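# Plug the sections fed by the red and blue funnels

## Task

Behind the cover the funnel pipes may cross, and one pipe is blocked for good. Work out which section the red-banded funnel's pipe empties over and set the red plug on that section's flat front part. Do the same for the blue plug and the blue-banded funnel. You may test by dropping marbles into the funnels, or back into their tray, from just above. Nothing but a marble may leave the table, and losing one can still cost you. The plugs must stay in place on their own, without the robot holding them. At the end, open the grippers and move the arms away.

## Robot and tools

ROBOT AND FRAME. There are two 7-joint arms, left_arm and right_arm, each with a two-finger gripper. All arms share one scene frame. Its origin is on the table top midway between the arms, +x points out over the table, +z points up, and left_arm sits on the +y side. The arm names do not tell you which side of an image an arm is on. Printed hand positions are approximate, and worse at long reach.

JOINT ORDER. In every row and every per-joint list, each arm's joints come in this order: upper arm roll, forearm roll, waist, wrist pitch, elbow, wrist roll, shoulder. Stated ranges in rad: waist ±2.744, shoulder ±1.784, upper arm roll ±2.901, elbow -3.042 to -0.152, forearm roll ±2.807, wrist pitch 0.544 to 4.517, wrist roll ±3.016. A joint's true end may differ from these by up to 0.018 rad.

THE ROW. A row is one flat list of 20 numbers, each in [-1, 1], covering both arms even if only one moves. The first 10 are for left_arm: 7 joint offsets in the order above, then gripper position, force_limit and speed. The last 10 are the same for right_arm. Joint numbers are scaled offsets, not absolute angles. A value of 1.0 equals 1.427 rad for the waist, shoulder, upper arm roll and elbow, 3.044 rad for forearm roll, 2.596 rad for wrist pitch, and 3.91 rad for wrist roll.

GRIPPER NUMBERS. These three numbers are absolute commands, not offsets. position +1 is fully open (140 mm), about -0.8 brings the pads together, and -1 closes until something blocks the fingers. force_limit runs from about 14 N at -1 through 60 N at 0 to 107 N at +1. speed runs from about 30 mm/s at -1 through 140 at 0 to 250 at +1. A 0 is a real command, so to keep a gripper as it is, repeat its previous three numbers.

execute_actions(actions). This takes a list of actions. Each action is a list of up to 15 rows, and each row lasts one control step (1/30 s). If an action has fewer than 15 rows, its last row is held for the remaining steps. Joint offsets are measured from the angles at the start of that action, not from the previous row. For the first action, they are measured from the last reported angles. An empty list only returns the current state and images. If any joint would go more than 0.018 rad past its range, that action is refused for both arms. If the first action fails this check, or any action is malformed, nothing moves at all. A joint pushed beyond its real end stops there, and the result may then say "joint sent to its limit".

move(target, speed, blocking). target is one 20-number row. Its joint offsets are measured from the "Joint positions" in the latest result that shows them. All joints reach their targets at the same fraction of the way, so grippers follow curves. speed (0.01 to 2 rad/s, default 0.5) is the top speed of the joint that has farthest to go. A path takes between 0.5 and 10 s and is cut off after 10 s. Moves do not avoid obstacles or the other arm. Faster moves, or targets set deeper past a contact, hit or press harder. With blocking=false the result comes back after 0.5 s while the arm keeps going. Until a result shows the move has ended, call wait or stop before sending anything else. The "move:" line gives the outcome (done, off_target, moving, held, fault), limits=held or limits=none, and each arm's joint that is farthest from its target. If limits=held appears, the arm may then surge faster than the set speed.

OTHER TOOLS. wait(seconds, 0 to 10) lets time pass while holding the last commands. stop() brakes a running move; it needs braking room, and the fingers keep moving. zoom_image(camera, region [x0,y0,x1,y1], at most 504x504 px) enlarges part of a camera's latest image. The cameras are cam_head_left, cam_head_right, cam_high, cam_low, cam_left_wrist and cam_right_wrist, all 672x504, and each has approximate pinhole intrinsics. finished_scene(scene) ends the current scene, numbered by you, and cannot be undone. Only call it when both plugs are resting in place and the grippers are open and clear.

MOTION LIMITS. On each step, a joint's target is kept close to its measured angle. The allowed lead is 0.248 rad for waist, shoulder, upper arm roll and elbow, 0.677 for forearm roll, 0.715 for wrist pitch, and 1.54 for wrist roll. Targets are also scaled back if they would move the gripper more than 70 mm from where it is. Large motions therefore take several actions, and you should re-command anything left unfinished. "Joint targets" shows what the joints are heading for now. "joint command not followed" and HELD step readings mean a clearance check altered that arm's joint targets.

GRIPPING. The fingers point along the gripper's +z axis and close along its y axis. The reported position is the point between closed pads. Fingertips reach about 33 mm beyond it when closed and 9 mm when open, and closing pushes them about 24 mm outward, so leave room above surfaces. object_status codes: 0 moving; 1 blocked while opening; 2 blocked while closing, which is a good grip; 3 reached the commanded position or pads met. To grasp, send -1 and confirm a 2. To grip harder, raise force_limit and switch position between -1 and -0.98. position_measured is in counts, from 3 (open) to 230 (closed), and is not linear.

READINGS AND SAFETY. Results list joint positions, velocities, drive torques and estimated external torques (including held weight and friction). Loads of 85 N m on the big four joints, or 11 N m on forearm roll, wrist pitch or wrist roll, trigger a fault. So does 85 N of outside force on an arm, its tool or its load. Either fault halts that arm for 10 s. MOTOR HOT warns of overheating, which leads to an OVER-TEMPERATURE FAULT. Held parts or loose objects may be nudged by outside disturbances at times. Do not push anything off the table (a marble is the only exception), let parts drop, slam into things, or let the arms collide or press on each other.

Each tool is called after "Request:" as name(argument=value, ...) on one line, values as JSON.

## Session

Request:
execute_actions(actions=[])

Scene clock: 0.00 s.
left_arm: end_effector_position=(+0.2209, +0.1695, +0.2975) position_measured=3 object_status=3 end_effector_quat_wxyz=(-0.011, +0.337, +0.732, +0.592) | right_arm: end_effector_position=(+0.5020, -0.6594, +0.1826) position_measured=3 object_status=3 end_effector_quat_wxyz=(+0.007, +0.557, +0.824, +0.107)
Joint names: [upper arm roll, forearm roll, waist, wrist pitch, elbow, wrist roll, shoulder]
Joint positions: left_arm=[-0.108  0.553 -1.246  1.091 -2.216  0.889  0.035] | right_arm=[-0.065  0.268 -0.634  2.15  -1.973  2.082  0.166]
Joint velocities: left_arm=[-0.     0.    -0.001  0.    -0.     0.001 -0.001] | right_arm=[-0.001 -0.001  0.001  0.001  0.001  0.     0.001]
Joint torques (N m, as the joint torque sensors report them, + toward a larger angle): no reading
External joint torques (N m, as the arm's controller estimates them; a push from outside toward a larger angle lowers the number): no reading
Joint targets: left_arm=[-0.108 0.553 -1.246 1.091 -2.216 0.889 0.035] | right_arm=[-0.065 0.268 -0.634 2.150 -1.973 2.082 0.166]

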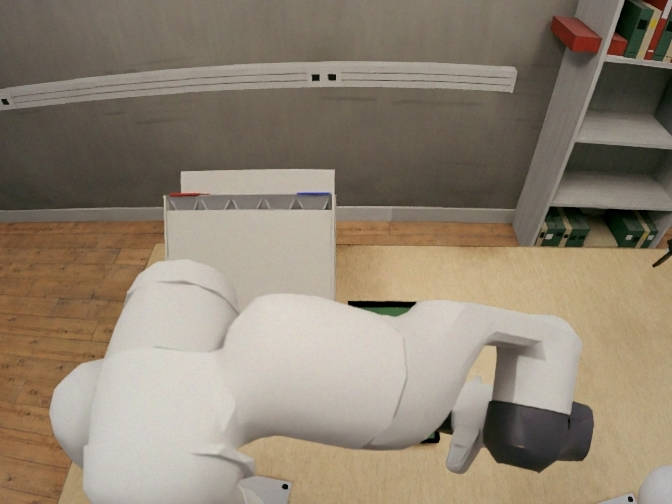

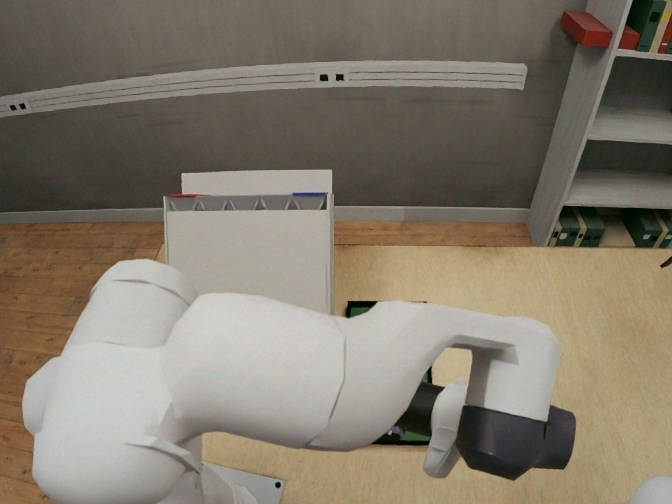

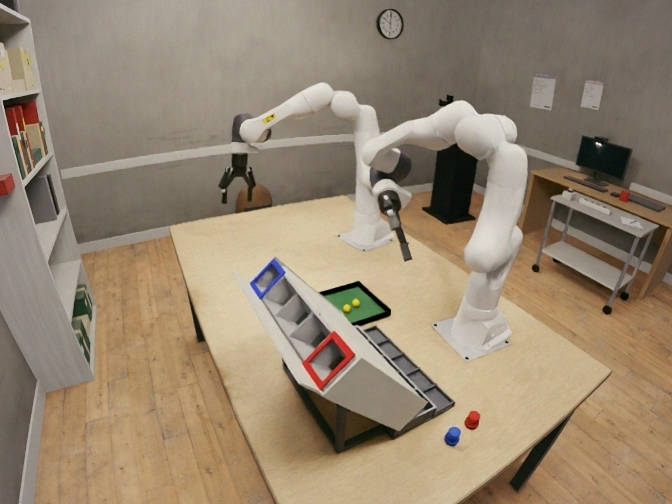

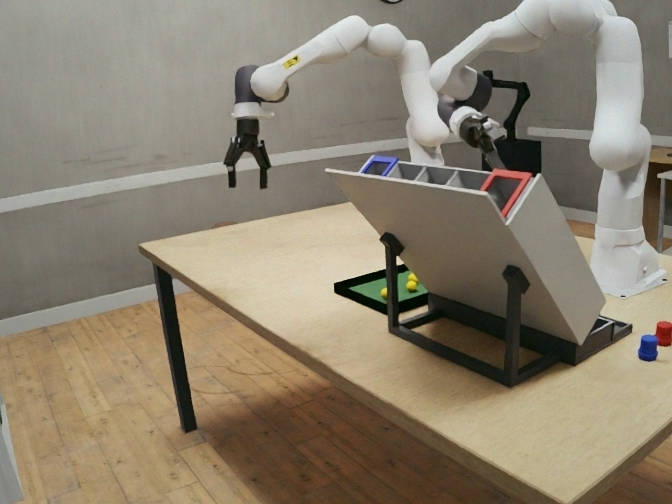

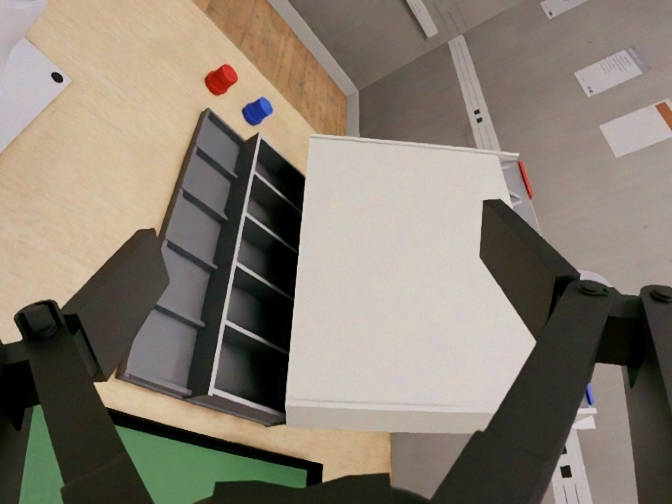

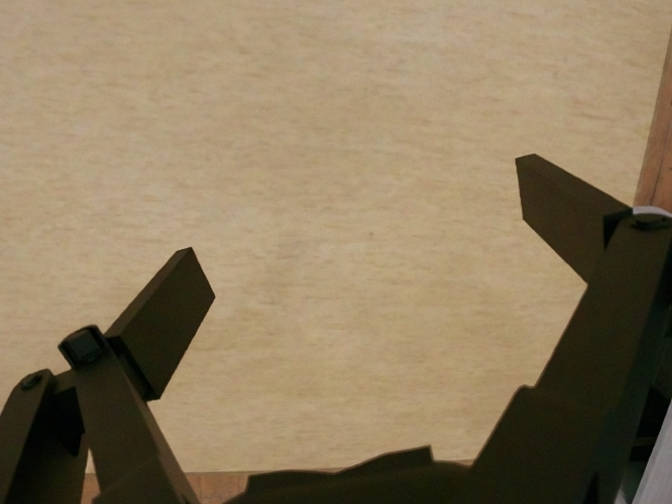

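Request:
zoom_image(camera="cam_high", region=[225, 245, 405, 405])

Request:
zoom_image(camera="cam_low", region=[320, 140, 560, 320])

Region (225, 245, 405, 405) of cam_high's 672x504 image, scaled by 2.800, with more detail than that image has.

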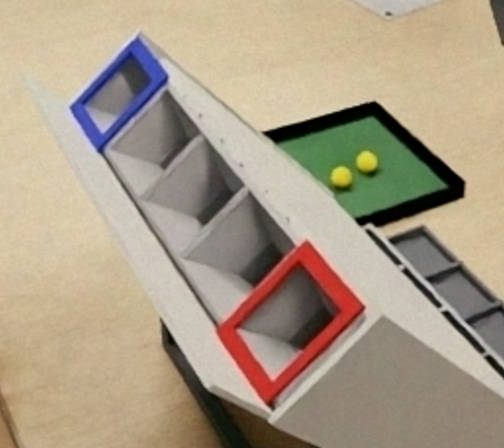

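Region (320, 140, 560, 320) of cam_low's 672x504 image, scaled by 2.100, with more detail than that image has; it fills the top 378 rows of this view, and the rest is white.

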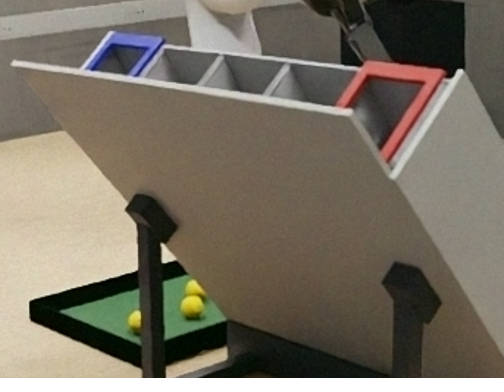

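Request:
move(target=[0.0757,-0.181,0.4075,0.4286,-0.0980,-0.5734,-0.1334,1,-0.2,0.3, 0,0,0,0.4815,1.0,0,-0.2565,1,-0.5,0.5], speed=1.4)

Scene clock: 37.00 s.
left_arm: end_effector_position=(+0.3716, +0.0301, +0.1802) position_measured=3 object_status=3 end_effector_quat_wxyz=(-0.002, +0.875, -0.485, +0.002) | right_arm: end_effector_position=(-0.0551, -0.4636, +1.3709) position_measured=3 object_status=3 end_effector_quat_wxyz=(+0.991, +0.062, +0.016, +0.118)
Joint names: [upper arm roll, forearm roll, waist, wrist pitch, elbow, wrist roll, shoulder]
Joint positions: left_arm=[ 0.001  0.007 -0.667  2.202 -2.353 -1.349 -0.153] | right_arm=[-0.065  0.268 -0.634  3.395 -0.546  2.082 -0.201]
Joint velocities: left_arm=[-0.001  0.001 -0.    -0.     0.001 -0.001  0.001] | right_arm=[ 0.001  0.     0.001  0.005  0.    -0.002 -0.   ]
Joint torques (N m, as the joint torque sensors report them, + toward a larger angle): left_arm=[ -0.92  -0.44   1.21   2.88  22.2   -0.34 -26.91] | right_arm=[ 0.3  -0.04  0.54 -1.77 -2.29  0.01  1.61]
External joint torques (N m, as the arm's controller estimates them; a push from outside toward a larger angle lowers the number): left_arm=[-0.75 -1.14  1.22  0.35 -0.88 -0.34 -1.45] | right_arm=[ 0.17 -0.01  0.54  0.44 -1.59  0.    1.6 ]
Joint targets: left_arm=[0.000 0.002 -0.665 2.204 -2.356 -1.353 -0.155] | right_arm=[-0.065 0.268 -0.634 3.400 -0.547 2.082 -0.200]
move: done; limits=none; left_arm: farthest joint: the forearm roll, 0.005 radians from its target (0.551 radians at the start); right_arm: farthest joint: the wrist pitch, 0.005 radians from its target (1.250 radians at the start)

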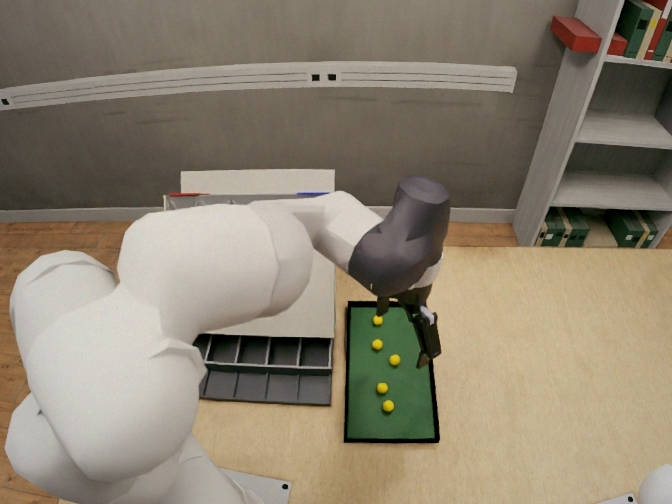

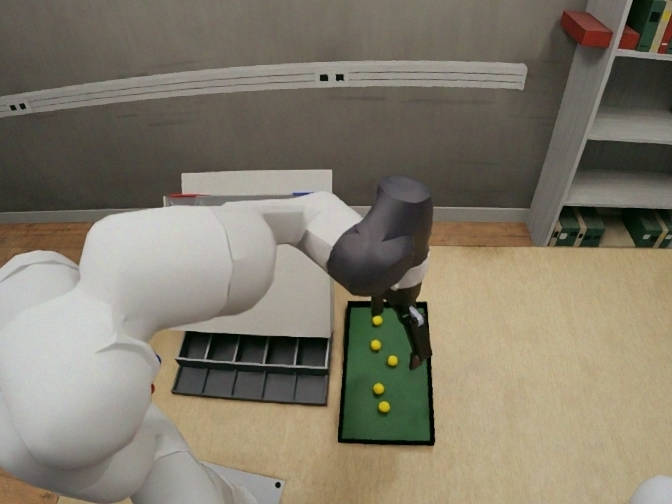

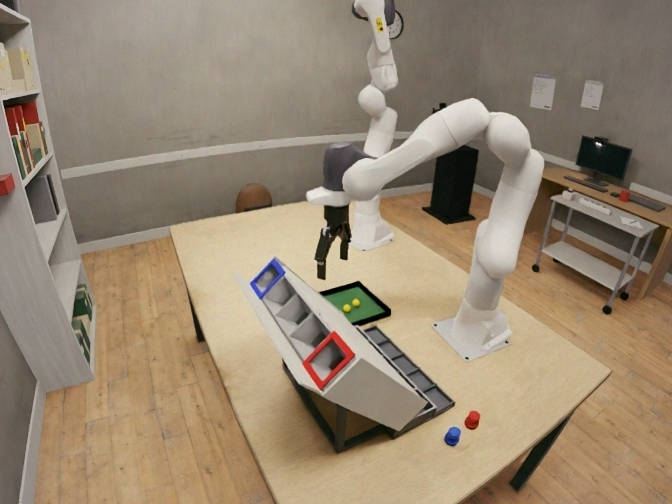

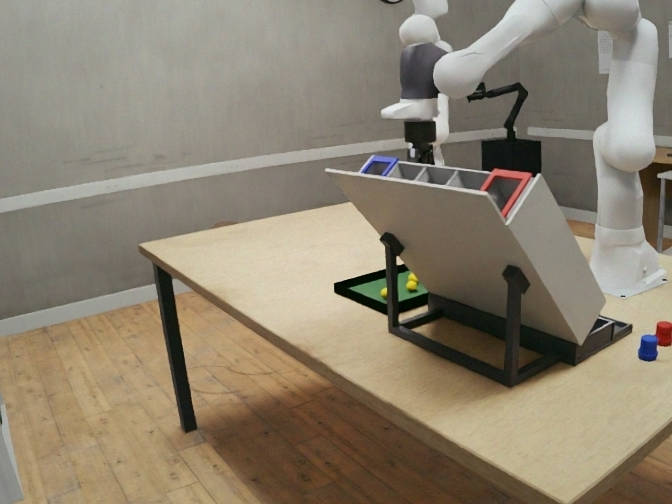

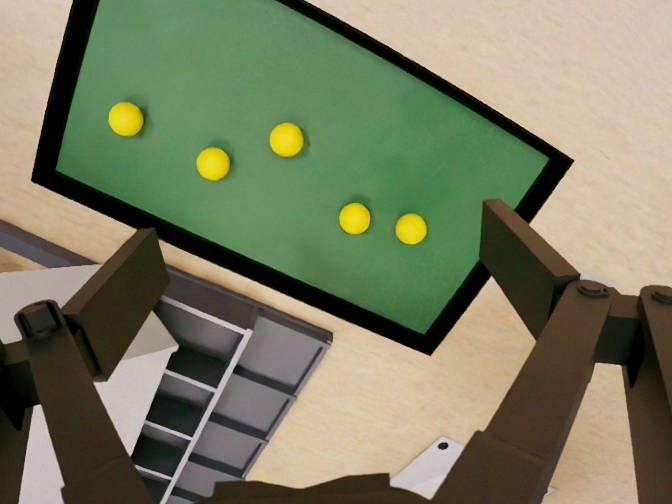

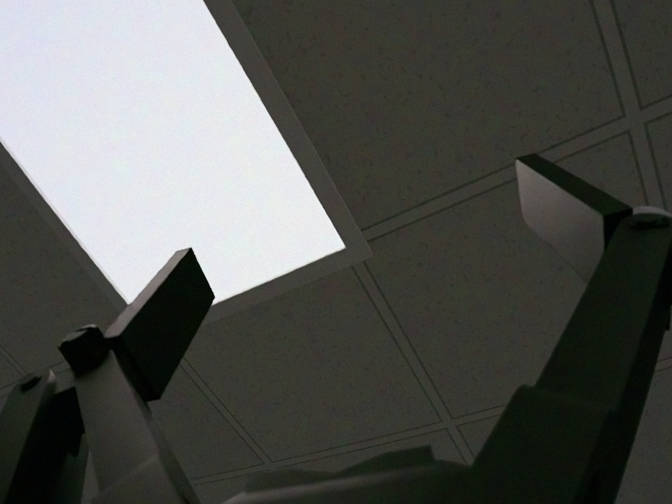

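Request:
move(target=[0,0,0.0328,0.1308,-0.0252,0,0.2140,-0.2,-0.2,0.8, 0,0,0,0,0,0,0,1,-0.5,0.5], speed=0.45)

Scene clock: 63.43 s.
left_arm: end_effector_position=(+0.4013, +0.0310, +0.0442) position_measured=154 object_status=3 end_effector_quat_wxyz=(-0.002, +0.885, -0.466, -0.000) | right_arm: end_effector_position=(-0.0554, -0.4635, +1.3709) position_measured=3 object_status=3 end_effector_quat_wxyz=(+0.991, +0.062, +0.016, +0.118)
Joint names: [upper arm roll, forearm roll, waist, wrist pitch, elbow, wrist roll, shoulder]
Joint positions: left_arm=[ 0.001  0.007 -0.623  2.539 -2.389 -1.35   0.151] | right_arm=[-0.065  0.268 -0.634  3.396 -0.546  2.082 -0.201]
Joint velocities: left_arm=[ 0.001 -0.    -0.     0.005  0.     0.001  0.   ] | right_arm=[-0.001  0.    -0.     0.     0.    -0.001 -0.001]
Joint torques (N m, as the joint torque sensors report them, + toward a larger angle): left_arm=[ -0.87   0.34   2.13   2.9   19.72  -0.02 -31.2 ] | right_arm=[ 0.38 -0.04  0.64 -2.52 -1.83  0.04  1.42]
External joint torques (N m, as the arm's controller estimates them; a push from outside toward a larger angle lowers the number): left_arm=[-1.01 -0.14  2.14  0.37  0.37 -0.02  0.99] | right_arm=[ 0.27 -0.01  0.65 -0.32 -1.21  0.03  1.58]
Joint targets: left_arm=[0.001 0.007 -0.620 2.541 -2.389 -1.349 0.152] | right_arm=[-0.065 0.268 -0.634 3.395 -0.546 2.082 -0.201]
move: done; limits=none; left_arm: farthest joint: the waist, 0.003 radians from its target (0.047 radians at the start); right_arm: farthest joint: the wrist pitch, 0.001 radians from its target (0.001 radians at the start)

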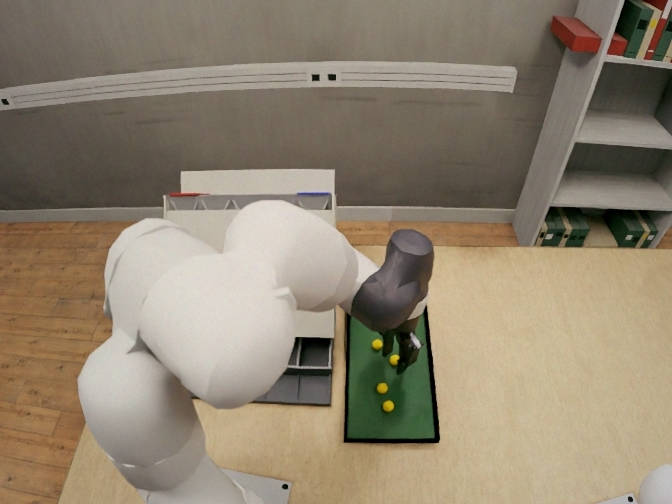

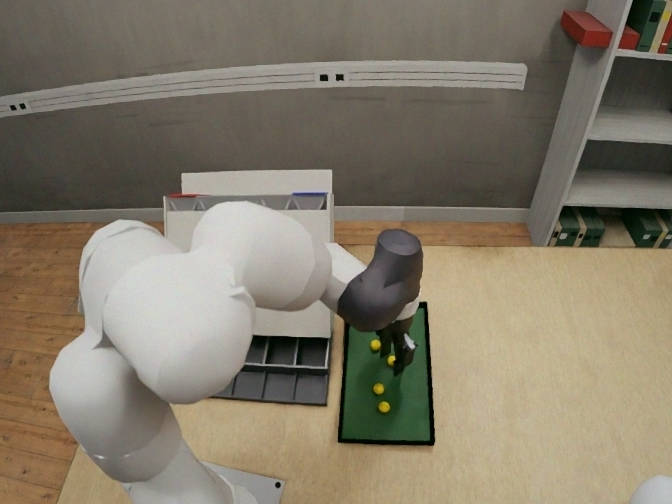

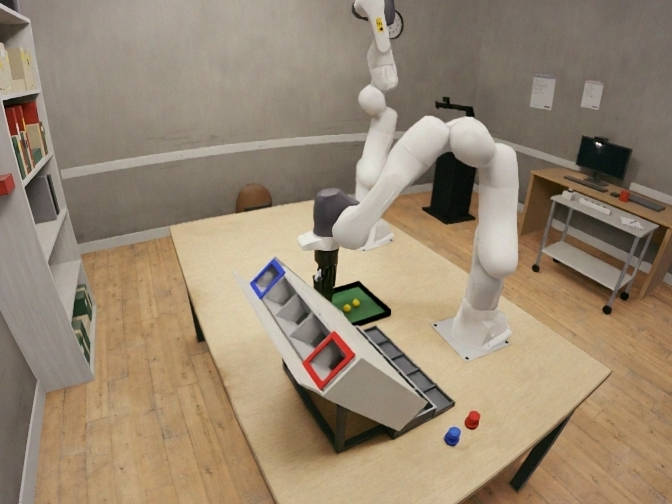

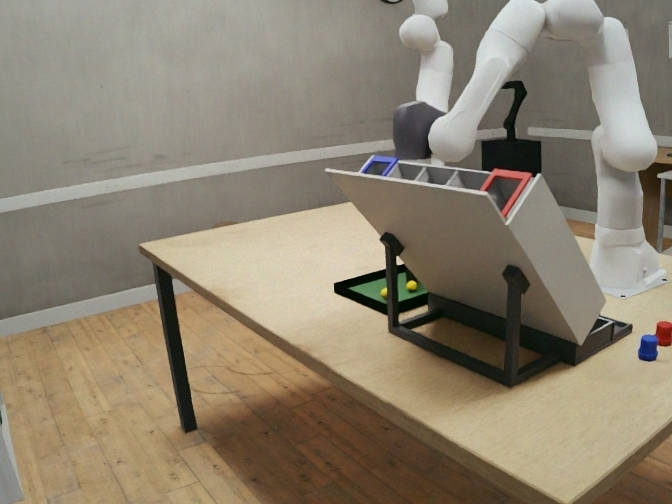

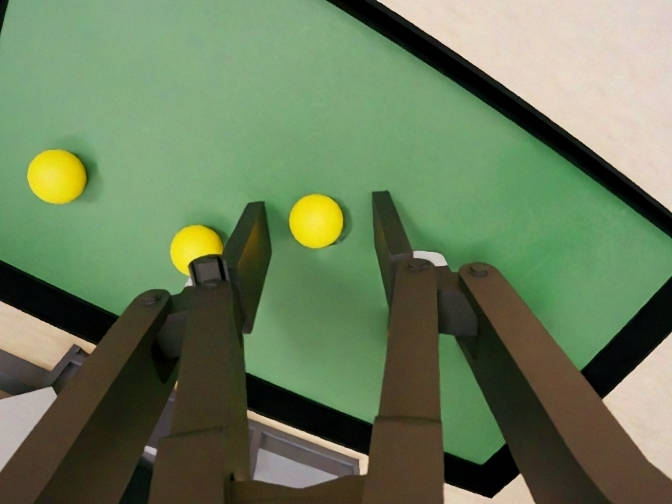

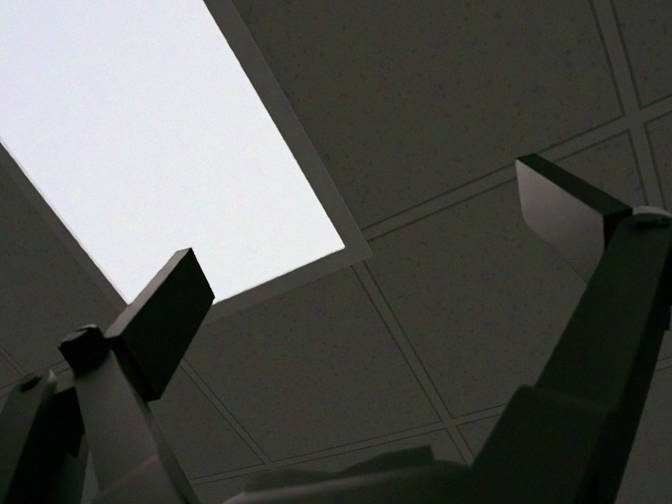

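Request:
execute_actions(actions=[])

Scene clock: 84.70 s.
left_arm: end_effector_position=(+0.4015, +0.0308, +0.0442) position_measured=154 object_status=3 end_effector_quat_wxyz=(-0.002, +0.885, -0.466, +0.000) | right_arm: end_effector_position=(-0.0554, -0.4635, +1.3709) position_measured=3 object_status=3 end_effector_quat_wxyz=(+0.991, +0.062, +0.016, +0.118)
Joint names: [upper arm roll, forearm roll, waist, wrist pitch, elbow, wrist roll, shoulder]
Joint positions: left_arm=[ 0.001  0.007 -0.623  2.54  -2.389 -1.35   0.151] | right_arm=[-0.065  0.268 -0.634  3.396 -0.546  2.082 -0.201]
Joint velocities: left_arm=[-0.    -0.001  0.001  0.001  0.002 -0.001 -0.001] | right_arm=[ 0.001  0.001  0.001  0.001 -0.001  0.     0.001]
Joint torques (N m, as the joint torque sensors report them, + toward a larger angle): left_arm=[ -0.28   0.49   1.73   2.86  19.32   0.   -31.49] | right_arm=[ 0.36 -0.07  0.74 -2.54 -1.53  0.07  1.64]
External joint torques (N m, as the arm's controller estimates them; a push from outside toward a larger angle lowers the number): left_arm=[-0.53  0.01  1.64  0.34 -0.02  0.    0.7 ] | right_arm=[ 0.23 -0.04  0.73 -0.32 -0.78  0.06  1.53]
Joint targets: left_arm=[0.001 0.007 -0.620 2.541 -2.389 -1.349 0.152] | right_arm=[-0.065 0.268 -0.634 3.395 -0.546 2.082 -0.201]

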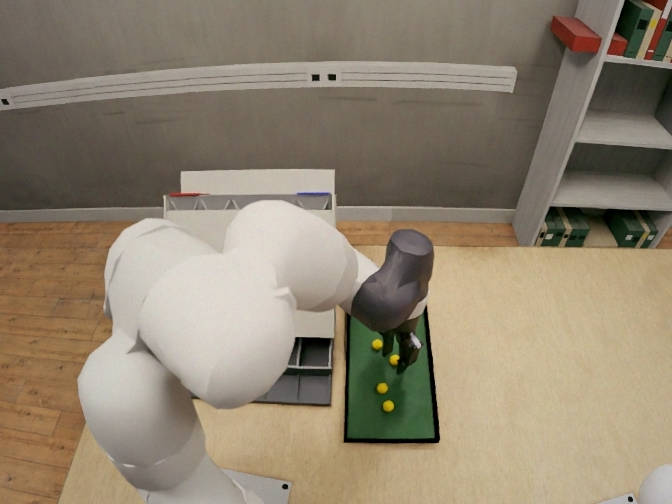

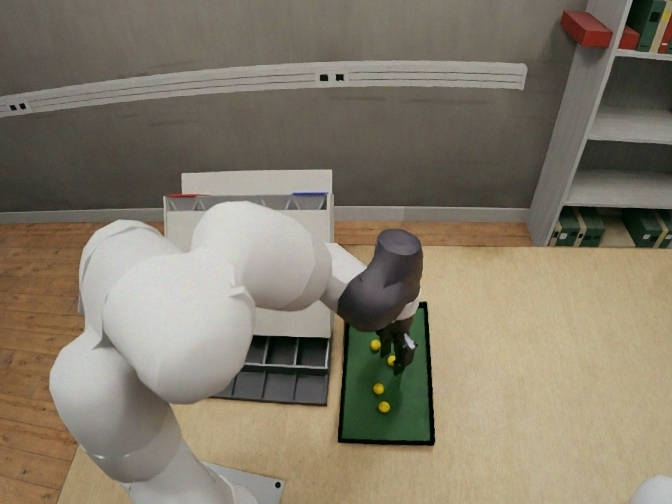

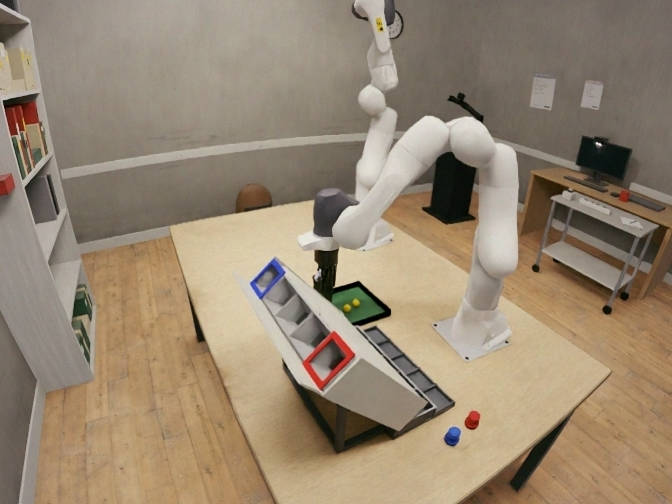

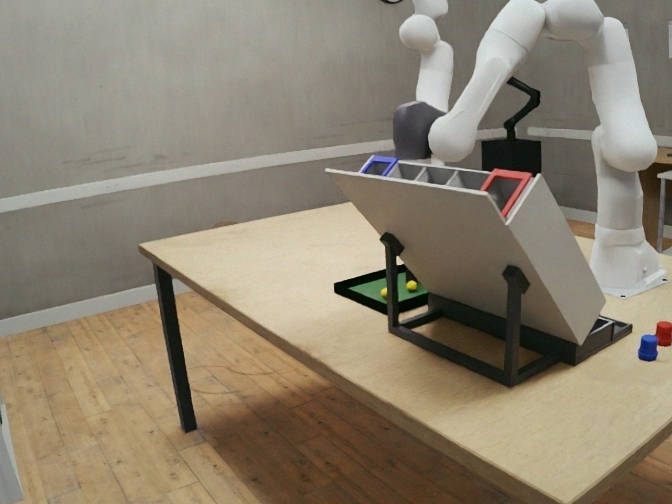

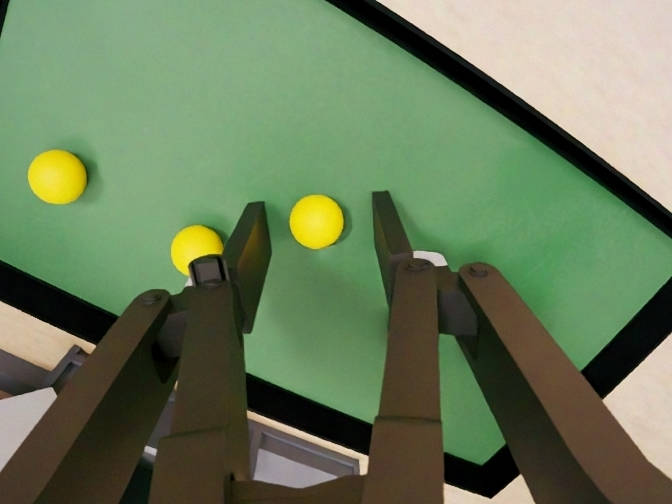

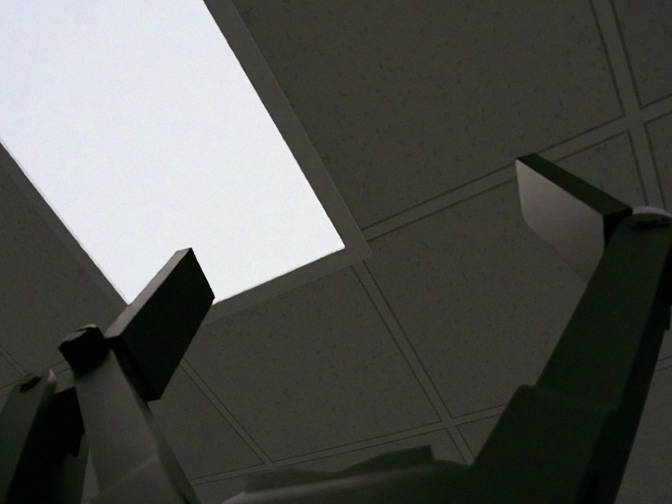

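Request:
move(target=[0,0,0,0,0,0,0,-1,-0.2,-0.3,0,0,0,0,0,0,0,1,-0.5,0.5])

Request:
zoom_image(camera="cam_high", region=[230, 245, 380, 400])

Scene clock: 87.60 s.
left_arm: end_effector_position=(+0.4015, +0.0308, +0.0442) position_measured=198 object_status=2 end_effector_quat_wxyz=(-0.002, +0.885, -0.466, +0.000) | right_arm: end_effector_position=(-0.0554, -0.4635, +1.3709) position_measured=3 object_status=3 end_effector_quat_wxyz=(+0.991, +0.062, +0.016, +0.118)
Joint names: [upper arm roll, forearm roll, waist, wrist pitch, elbow, wrist roll, shoulder]
Joint positions: left_arm=[ 0.001  0.007 -0.623  2.54  -2.389 -1.35   0.151] | right_arm=[-0.065  0.268 -0.634  3.396 -0.546  2.082 -0.201]
Joint velocities: left_arm=[-0.  0. -0.  0. -0. -0. -0.] | right_arm=[-0.     0.001  0.    -0.    -0.001 -0.001 -0.001]
Joint torques (N m, as the joint torque sensors report them, + toward a larger angle): left_arm=[ -0.21   0.46  -0.46   2.55  19.28   0.04 -31.85] | right_arm=[ 0.39 -0.04  0.54 -2.42 -1.85  0.01  1.31]
External joint torques (N m, as the arm's controller estimates them; a push from outside toward a larger angle lowers the number): left_arm=[-0.34 -0.02 -0.45  0.02 -0.11  0.04  0.44] | right_arm=[ 0.27 -0.01  0.54 -0.21 -1.17  0.01  1.36]
Joint targets: left_arm=[0.001 0.007 -0.623 2.540 -2.389 -1.350 0.151] | right_arm=[-0.065 0.268 -0.634 3.396 -0.546 2.082 -0.201]
move: done; limits=none; left_arm: farthest joint: the waist, 0.000 radians from its target (0.000 radians at the start); right_arm: farthest joint: the waist, 0.000 radians from its target (0.000 radians at the start)

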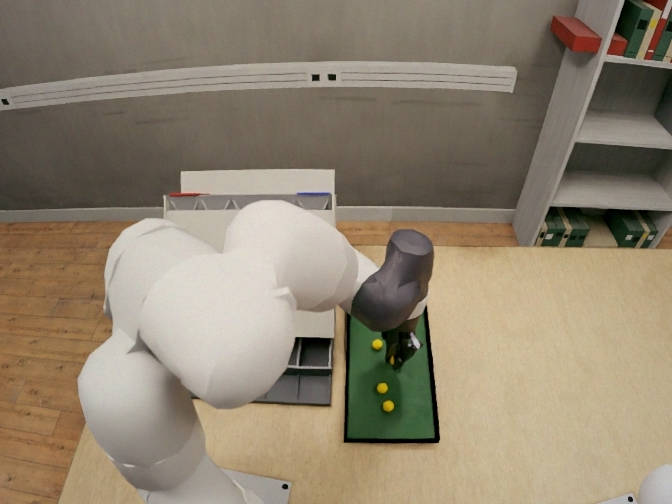

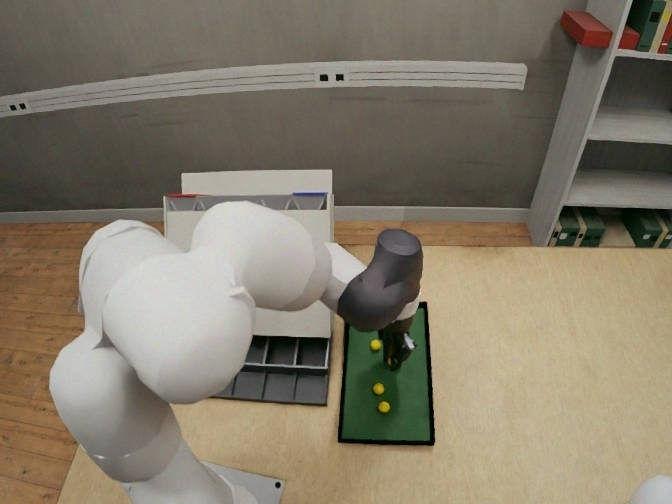

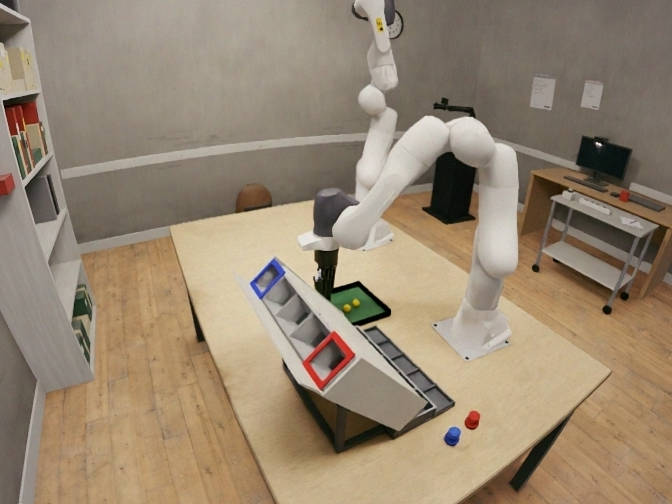

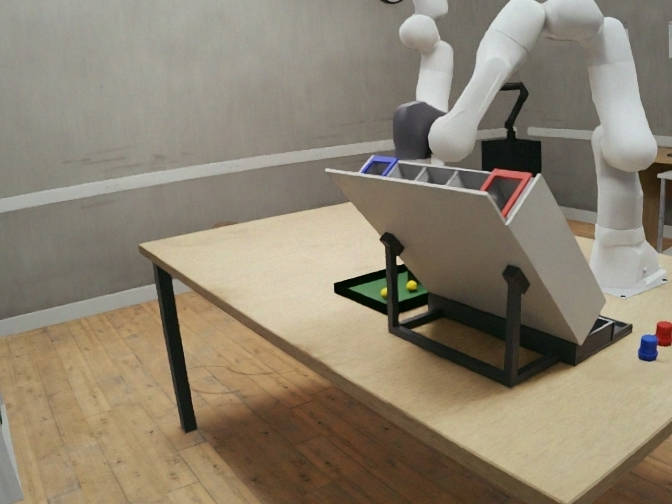

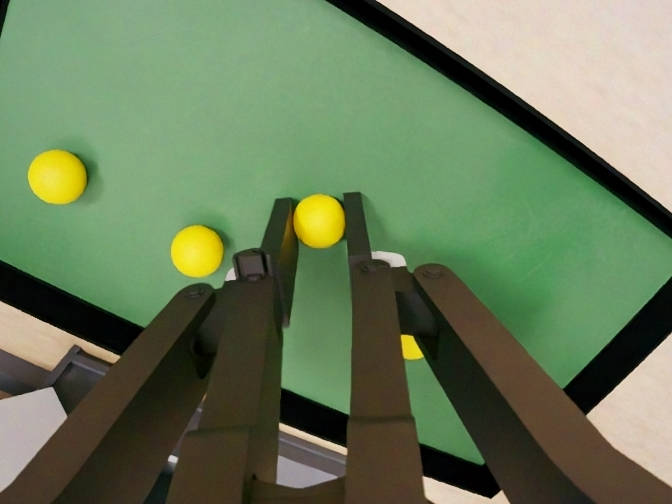

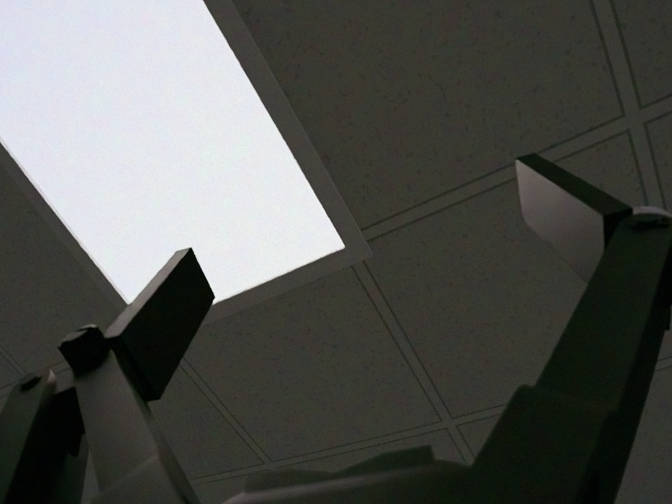

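Region (230, 245, 380, 400) of cam_high's 672x504 image, scaled by 3.252, with more detail than that image has; it fills the left 488 columns of this view, and the rest is white.

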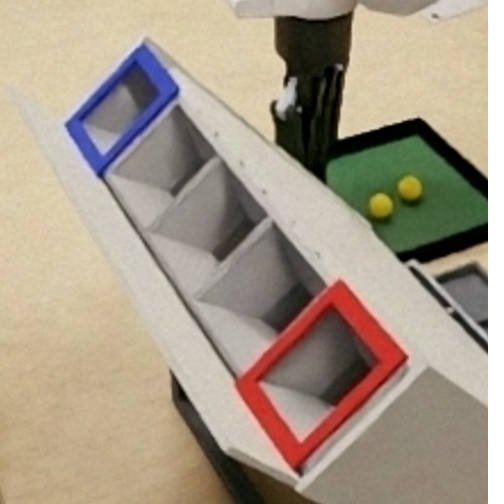

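Request:
move(target=[0,0,0.2039,-0.2134,0.4919,0,-0.11,-1,-0.2,-0.3,0,0,0,0,0,0,0,1,-0.5,0.5], speed=0.7)

Scene clock: 93.67 s.
left_arm: end_effector_position=(+0.6166, +0.0885, +0.4086) position_measured=198 object_status=2 end_effector_quat_wxyz=(+0.013, +0.933, -0.327, +0.148) | right_arm: end_effector_position=(-0.0554, -0.4635, +1.3709) position_measured=3 object_status=3 end_effector_quat_wxyz=(+0.991, +0.062, +0.016, +0.118)
Joint names: [upper arm roll, forearm roll, waist, wrist pitch, elbow, wrist roll, shoulder]
Joint positions: left_arm=[ 0.002  0.007 -0.332  1.983 -1.69  -1.35  -0.004] | right_arm=[-0.065  0.268 -0.634  3.396 -0.546  2.082 -0.201]
Joint velocities: left_arm=[-0.    -0.001 -0.     0.003  0.     0.001 -0.   ] | right_arm=[-0.     0.    -0.    -0.    -0.001 -0.001 -0.   ]
Joint torques (N m, as the joint torque sensors report them, + toward a larger angle): left_arm=[ -0.97   0.8    0.14   3.28  25.69   0.08 -33.35] | right_arm=[ 0.24 -0.02  0.93 -2.38 -1.73  0.01  1.63]
External joint torques (N m, as the arm's controller estimates them; a push from outside toward a larger angle lowers the number): left_arm=[-1.01 -0.06  0.1   0.15  0.88  0.07 -0.89] | right_arm=[ 0.11  0.    0.92 -0.18 -1.09  0.    1.75]
Joint targets: left_arm=[0.001 0.007 -0.332 1.986 -1.687 -1.350 -0.005] | right_arm=[-0.065 0.268 -0.634 3.396 -0.546 2.082 -0.201]
move: done; limits=none; left_arm: farthest joint: the wrist pitch, 0.003 radians from its target (0.554 radians at the start); right_arm: farthest joint: the waist, 0.000 radians from its target (0.000 radians at the start)

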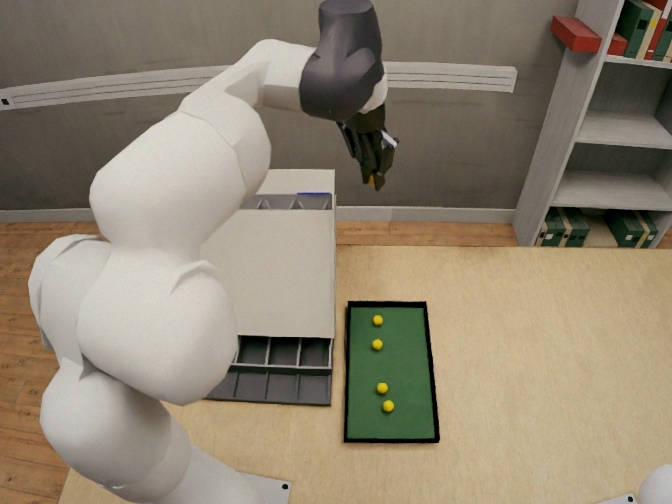

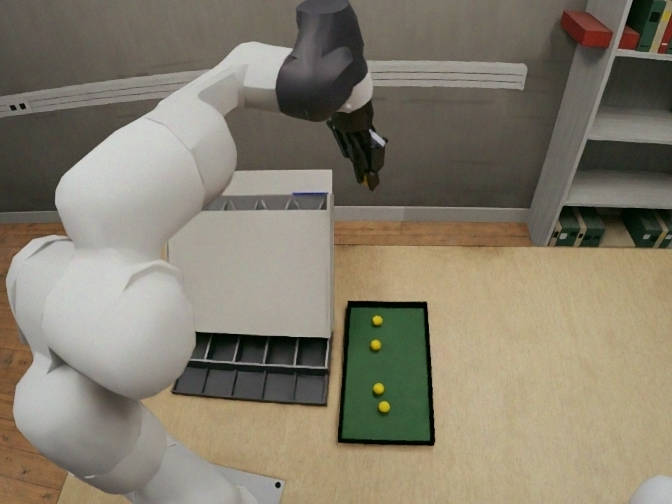

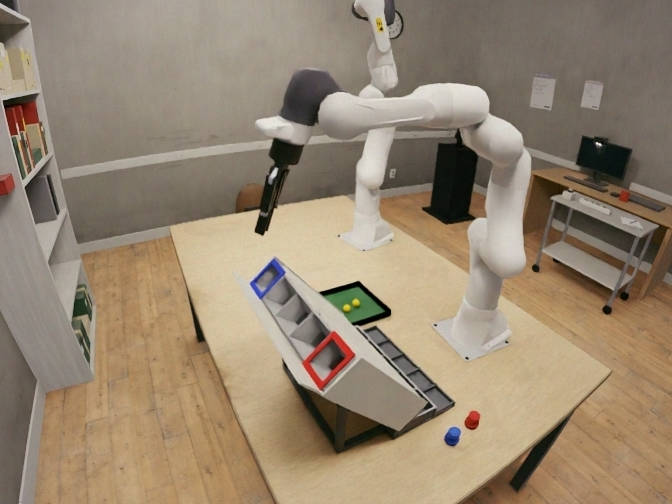

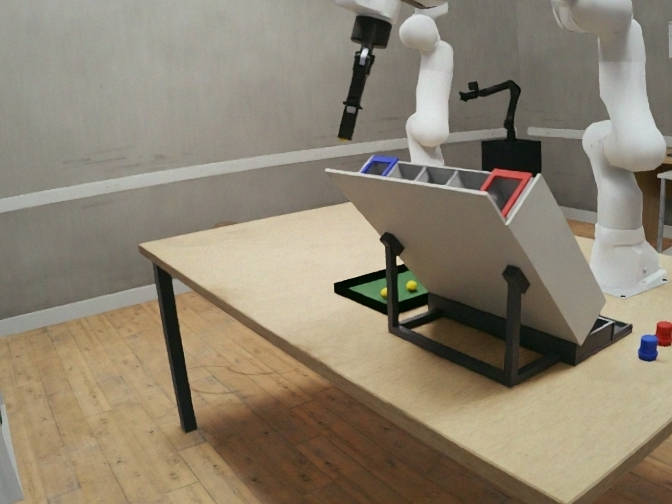

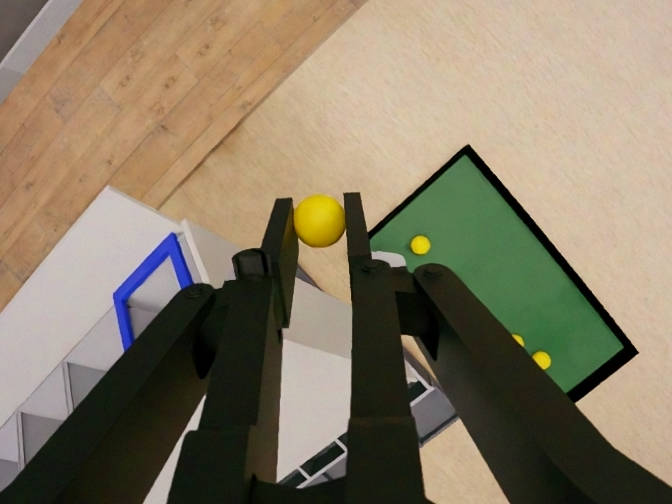

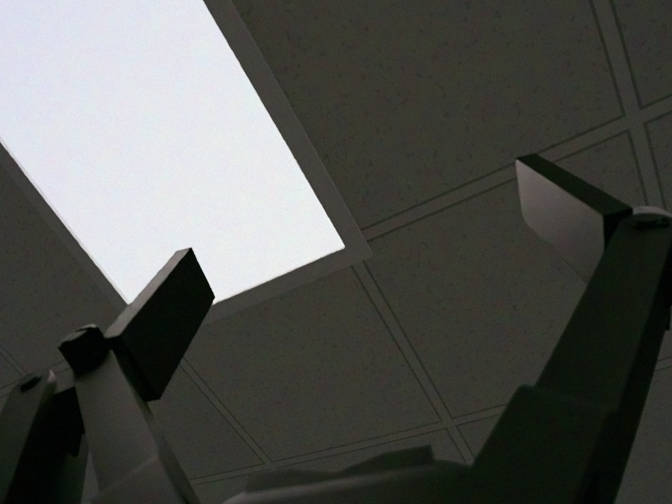

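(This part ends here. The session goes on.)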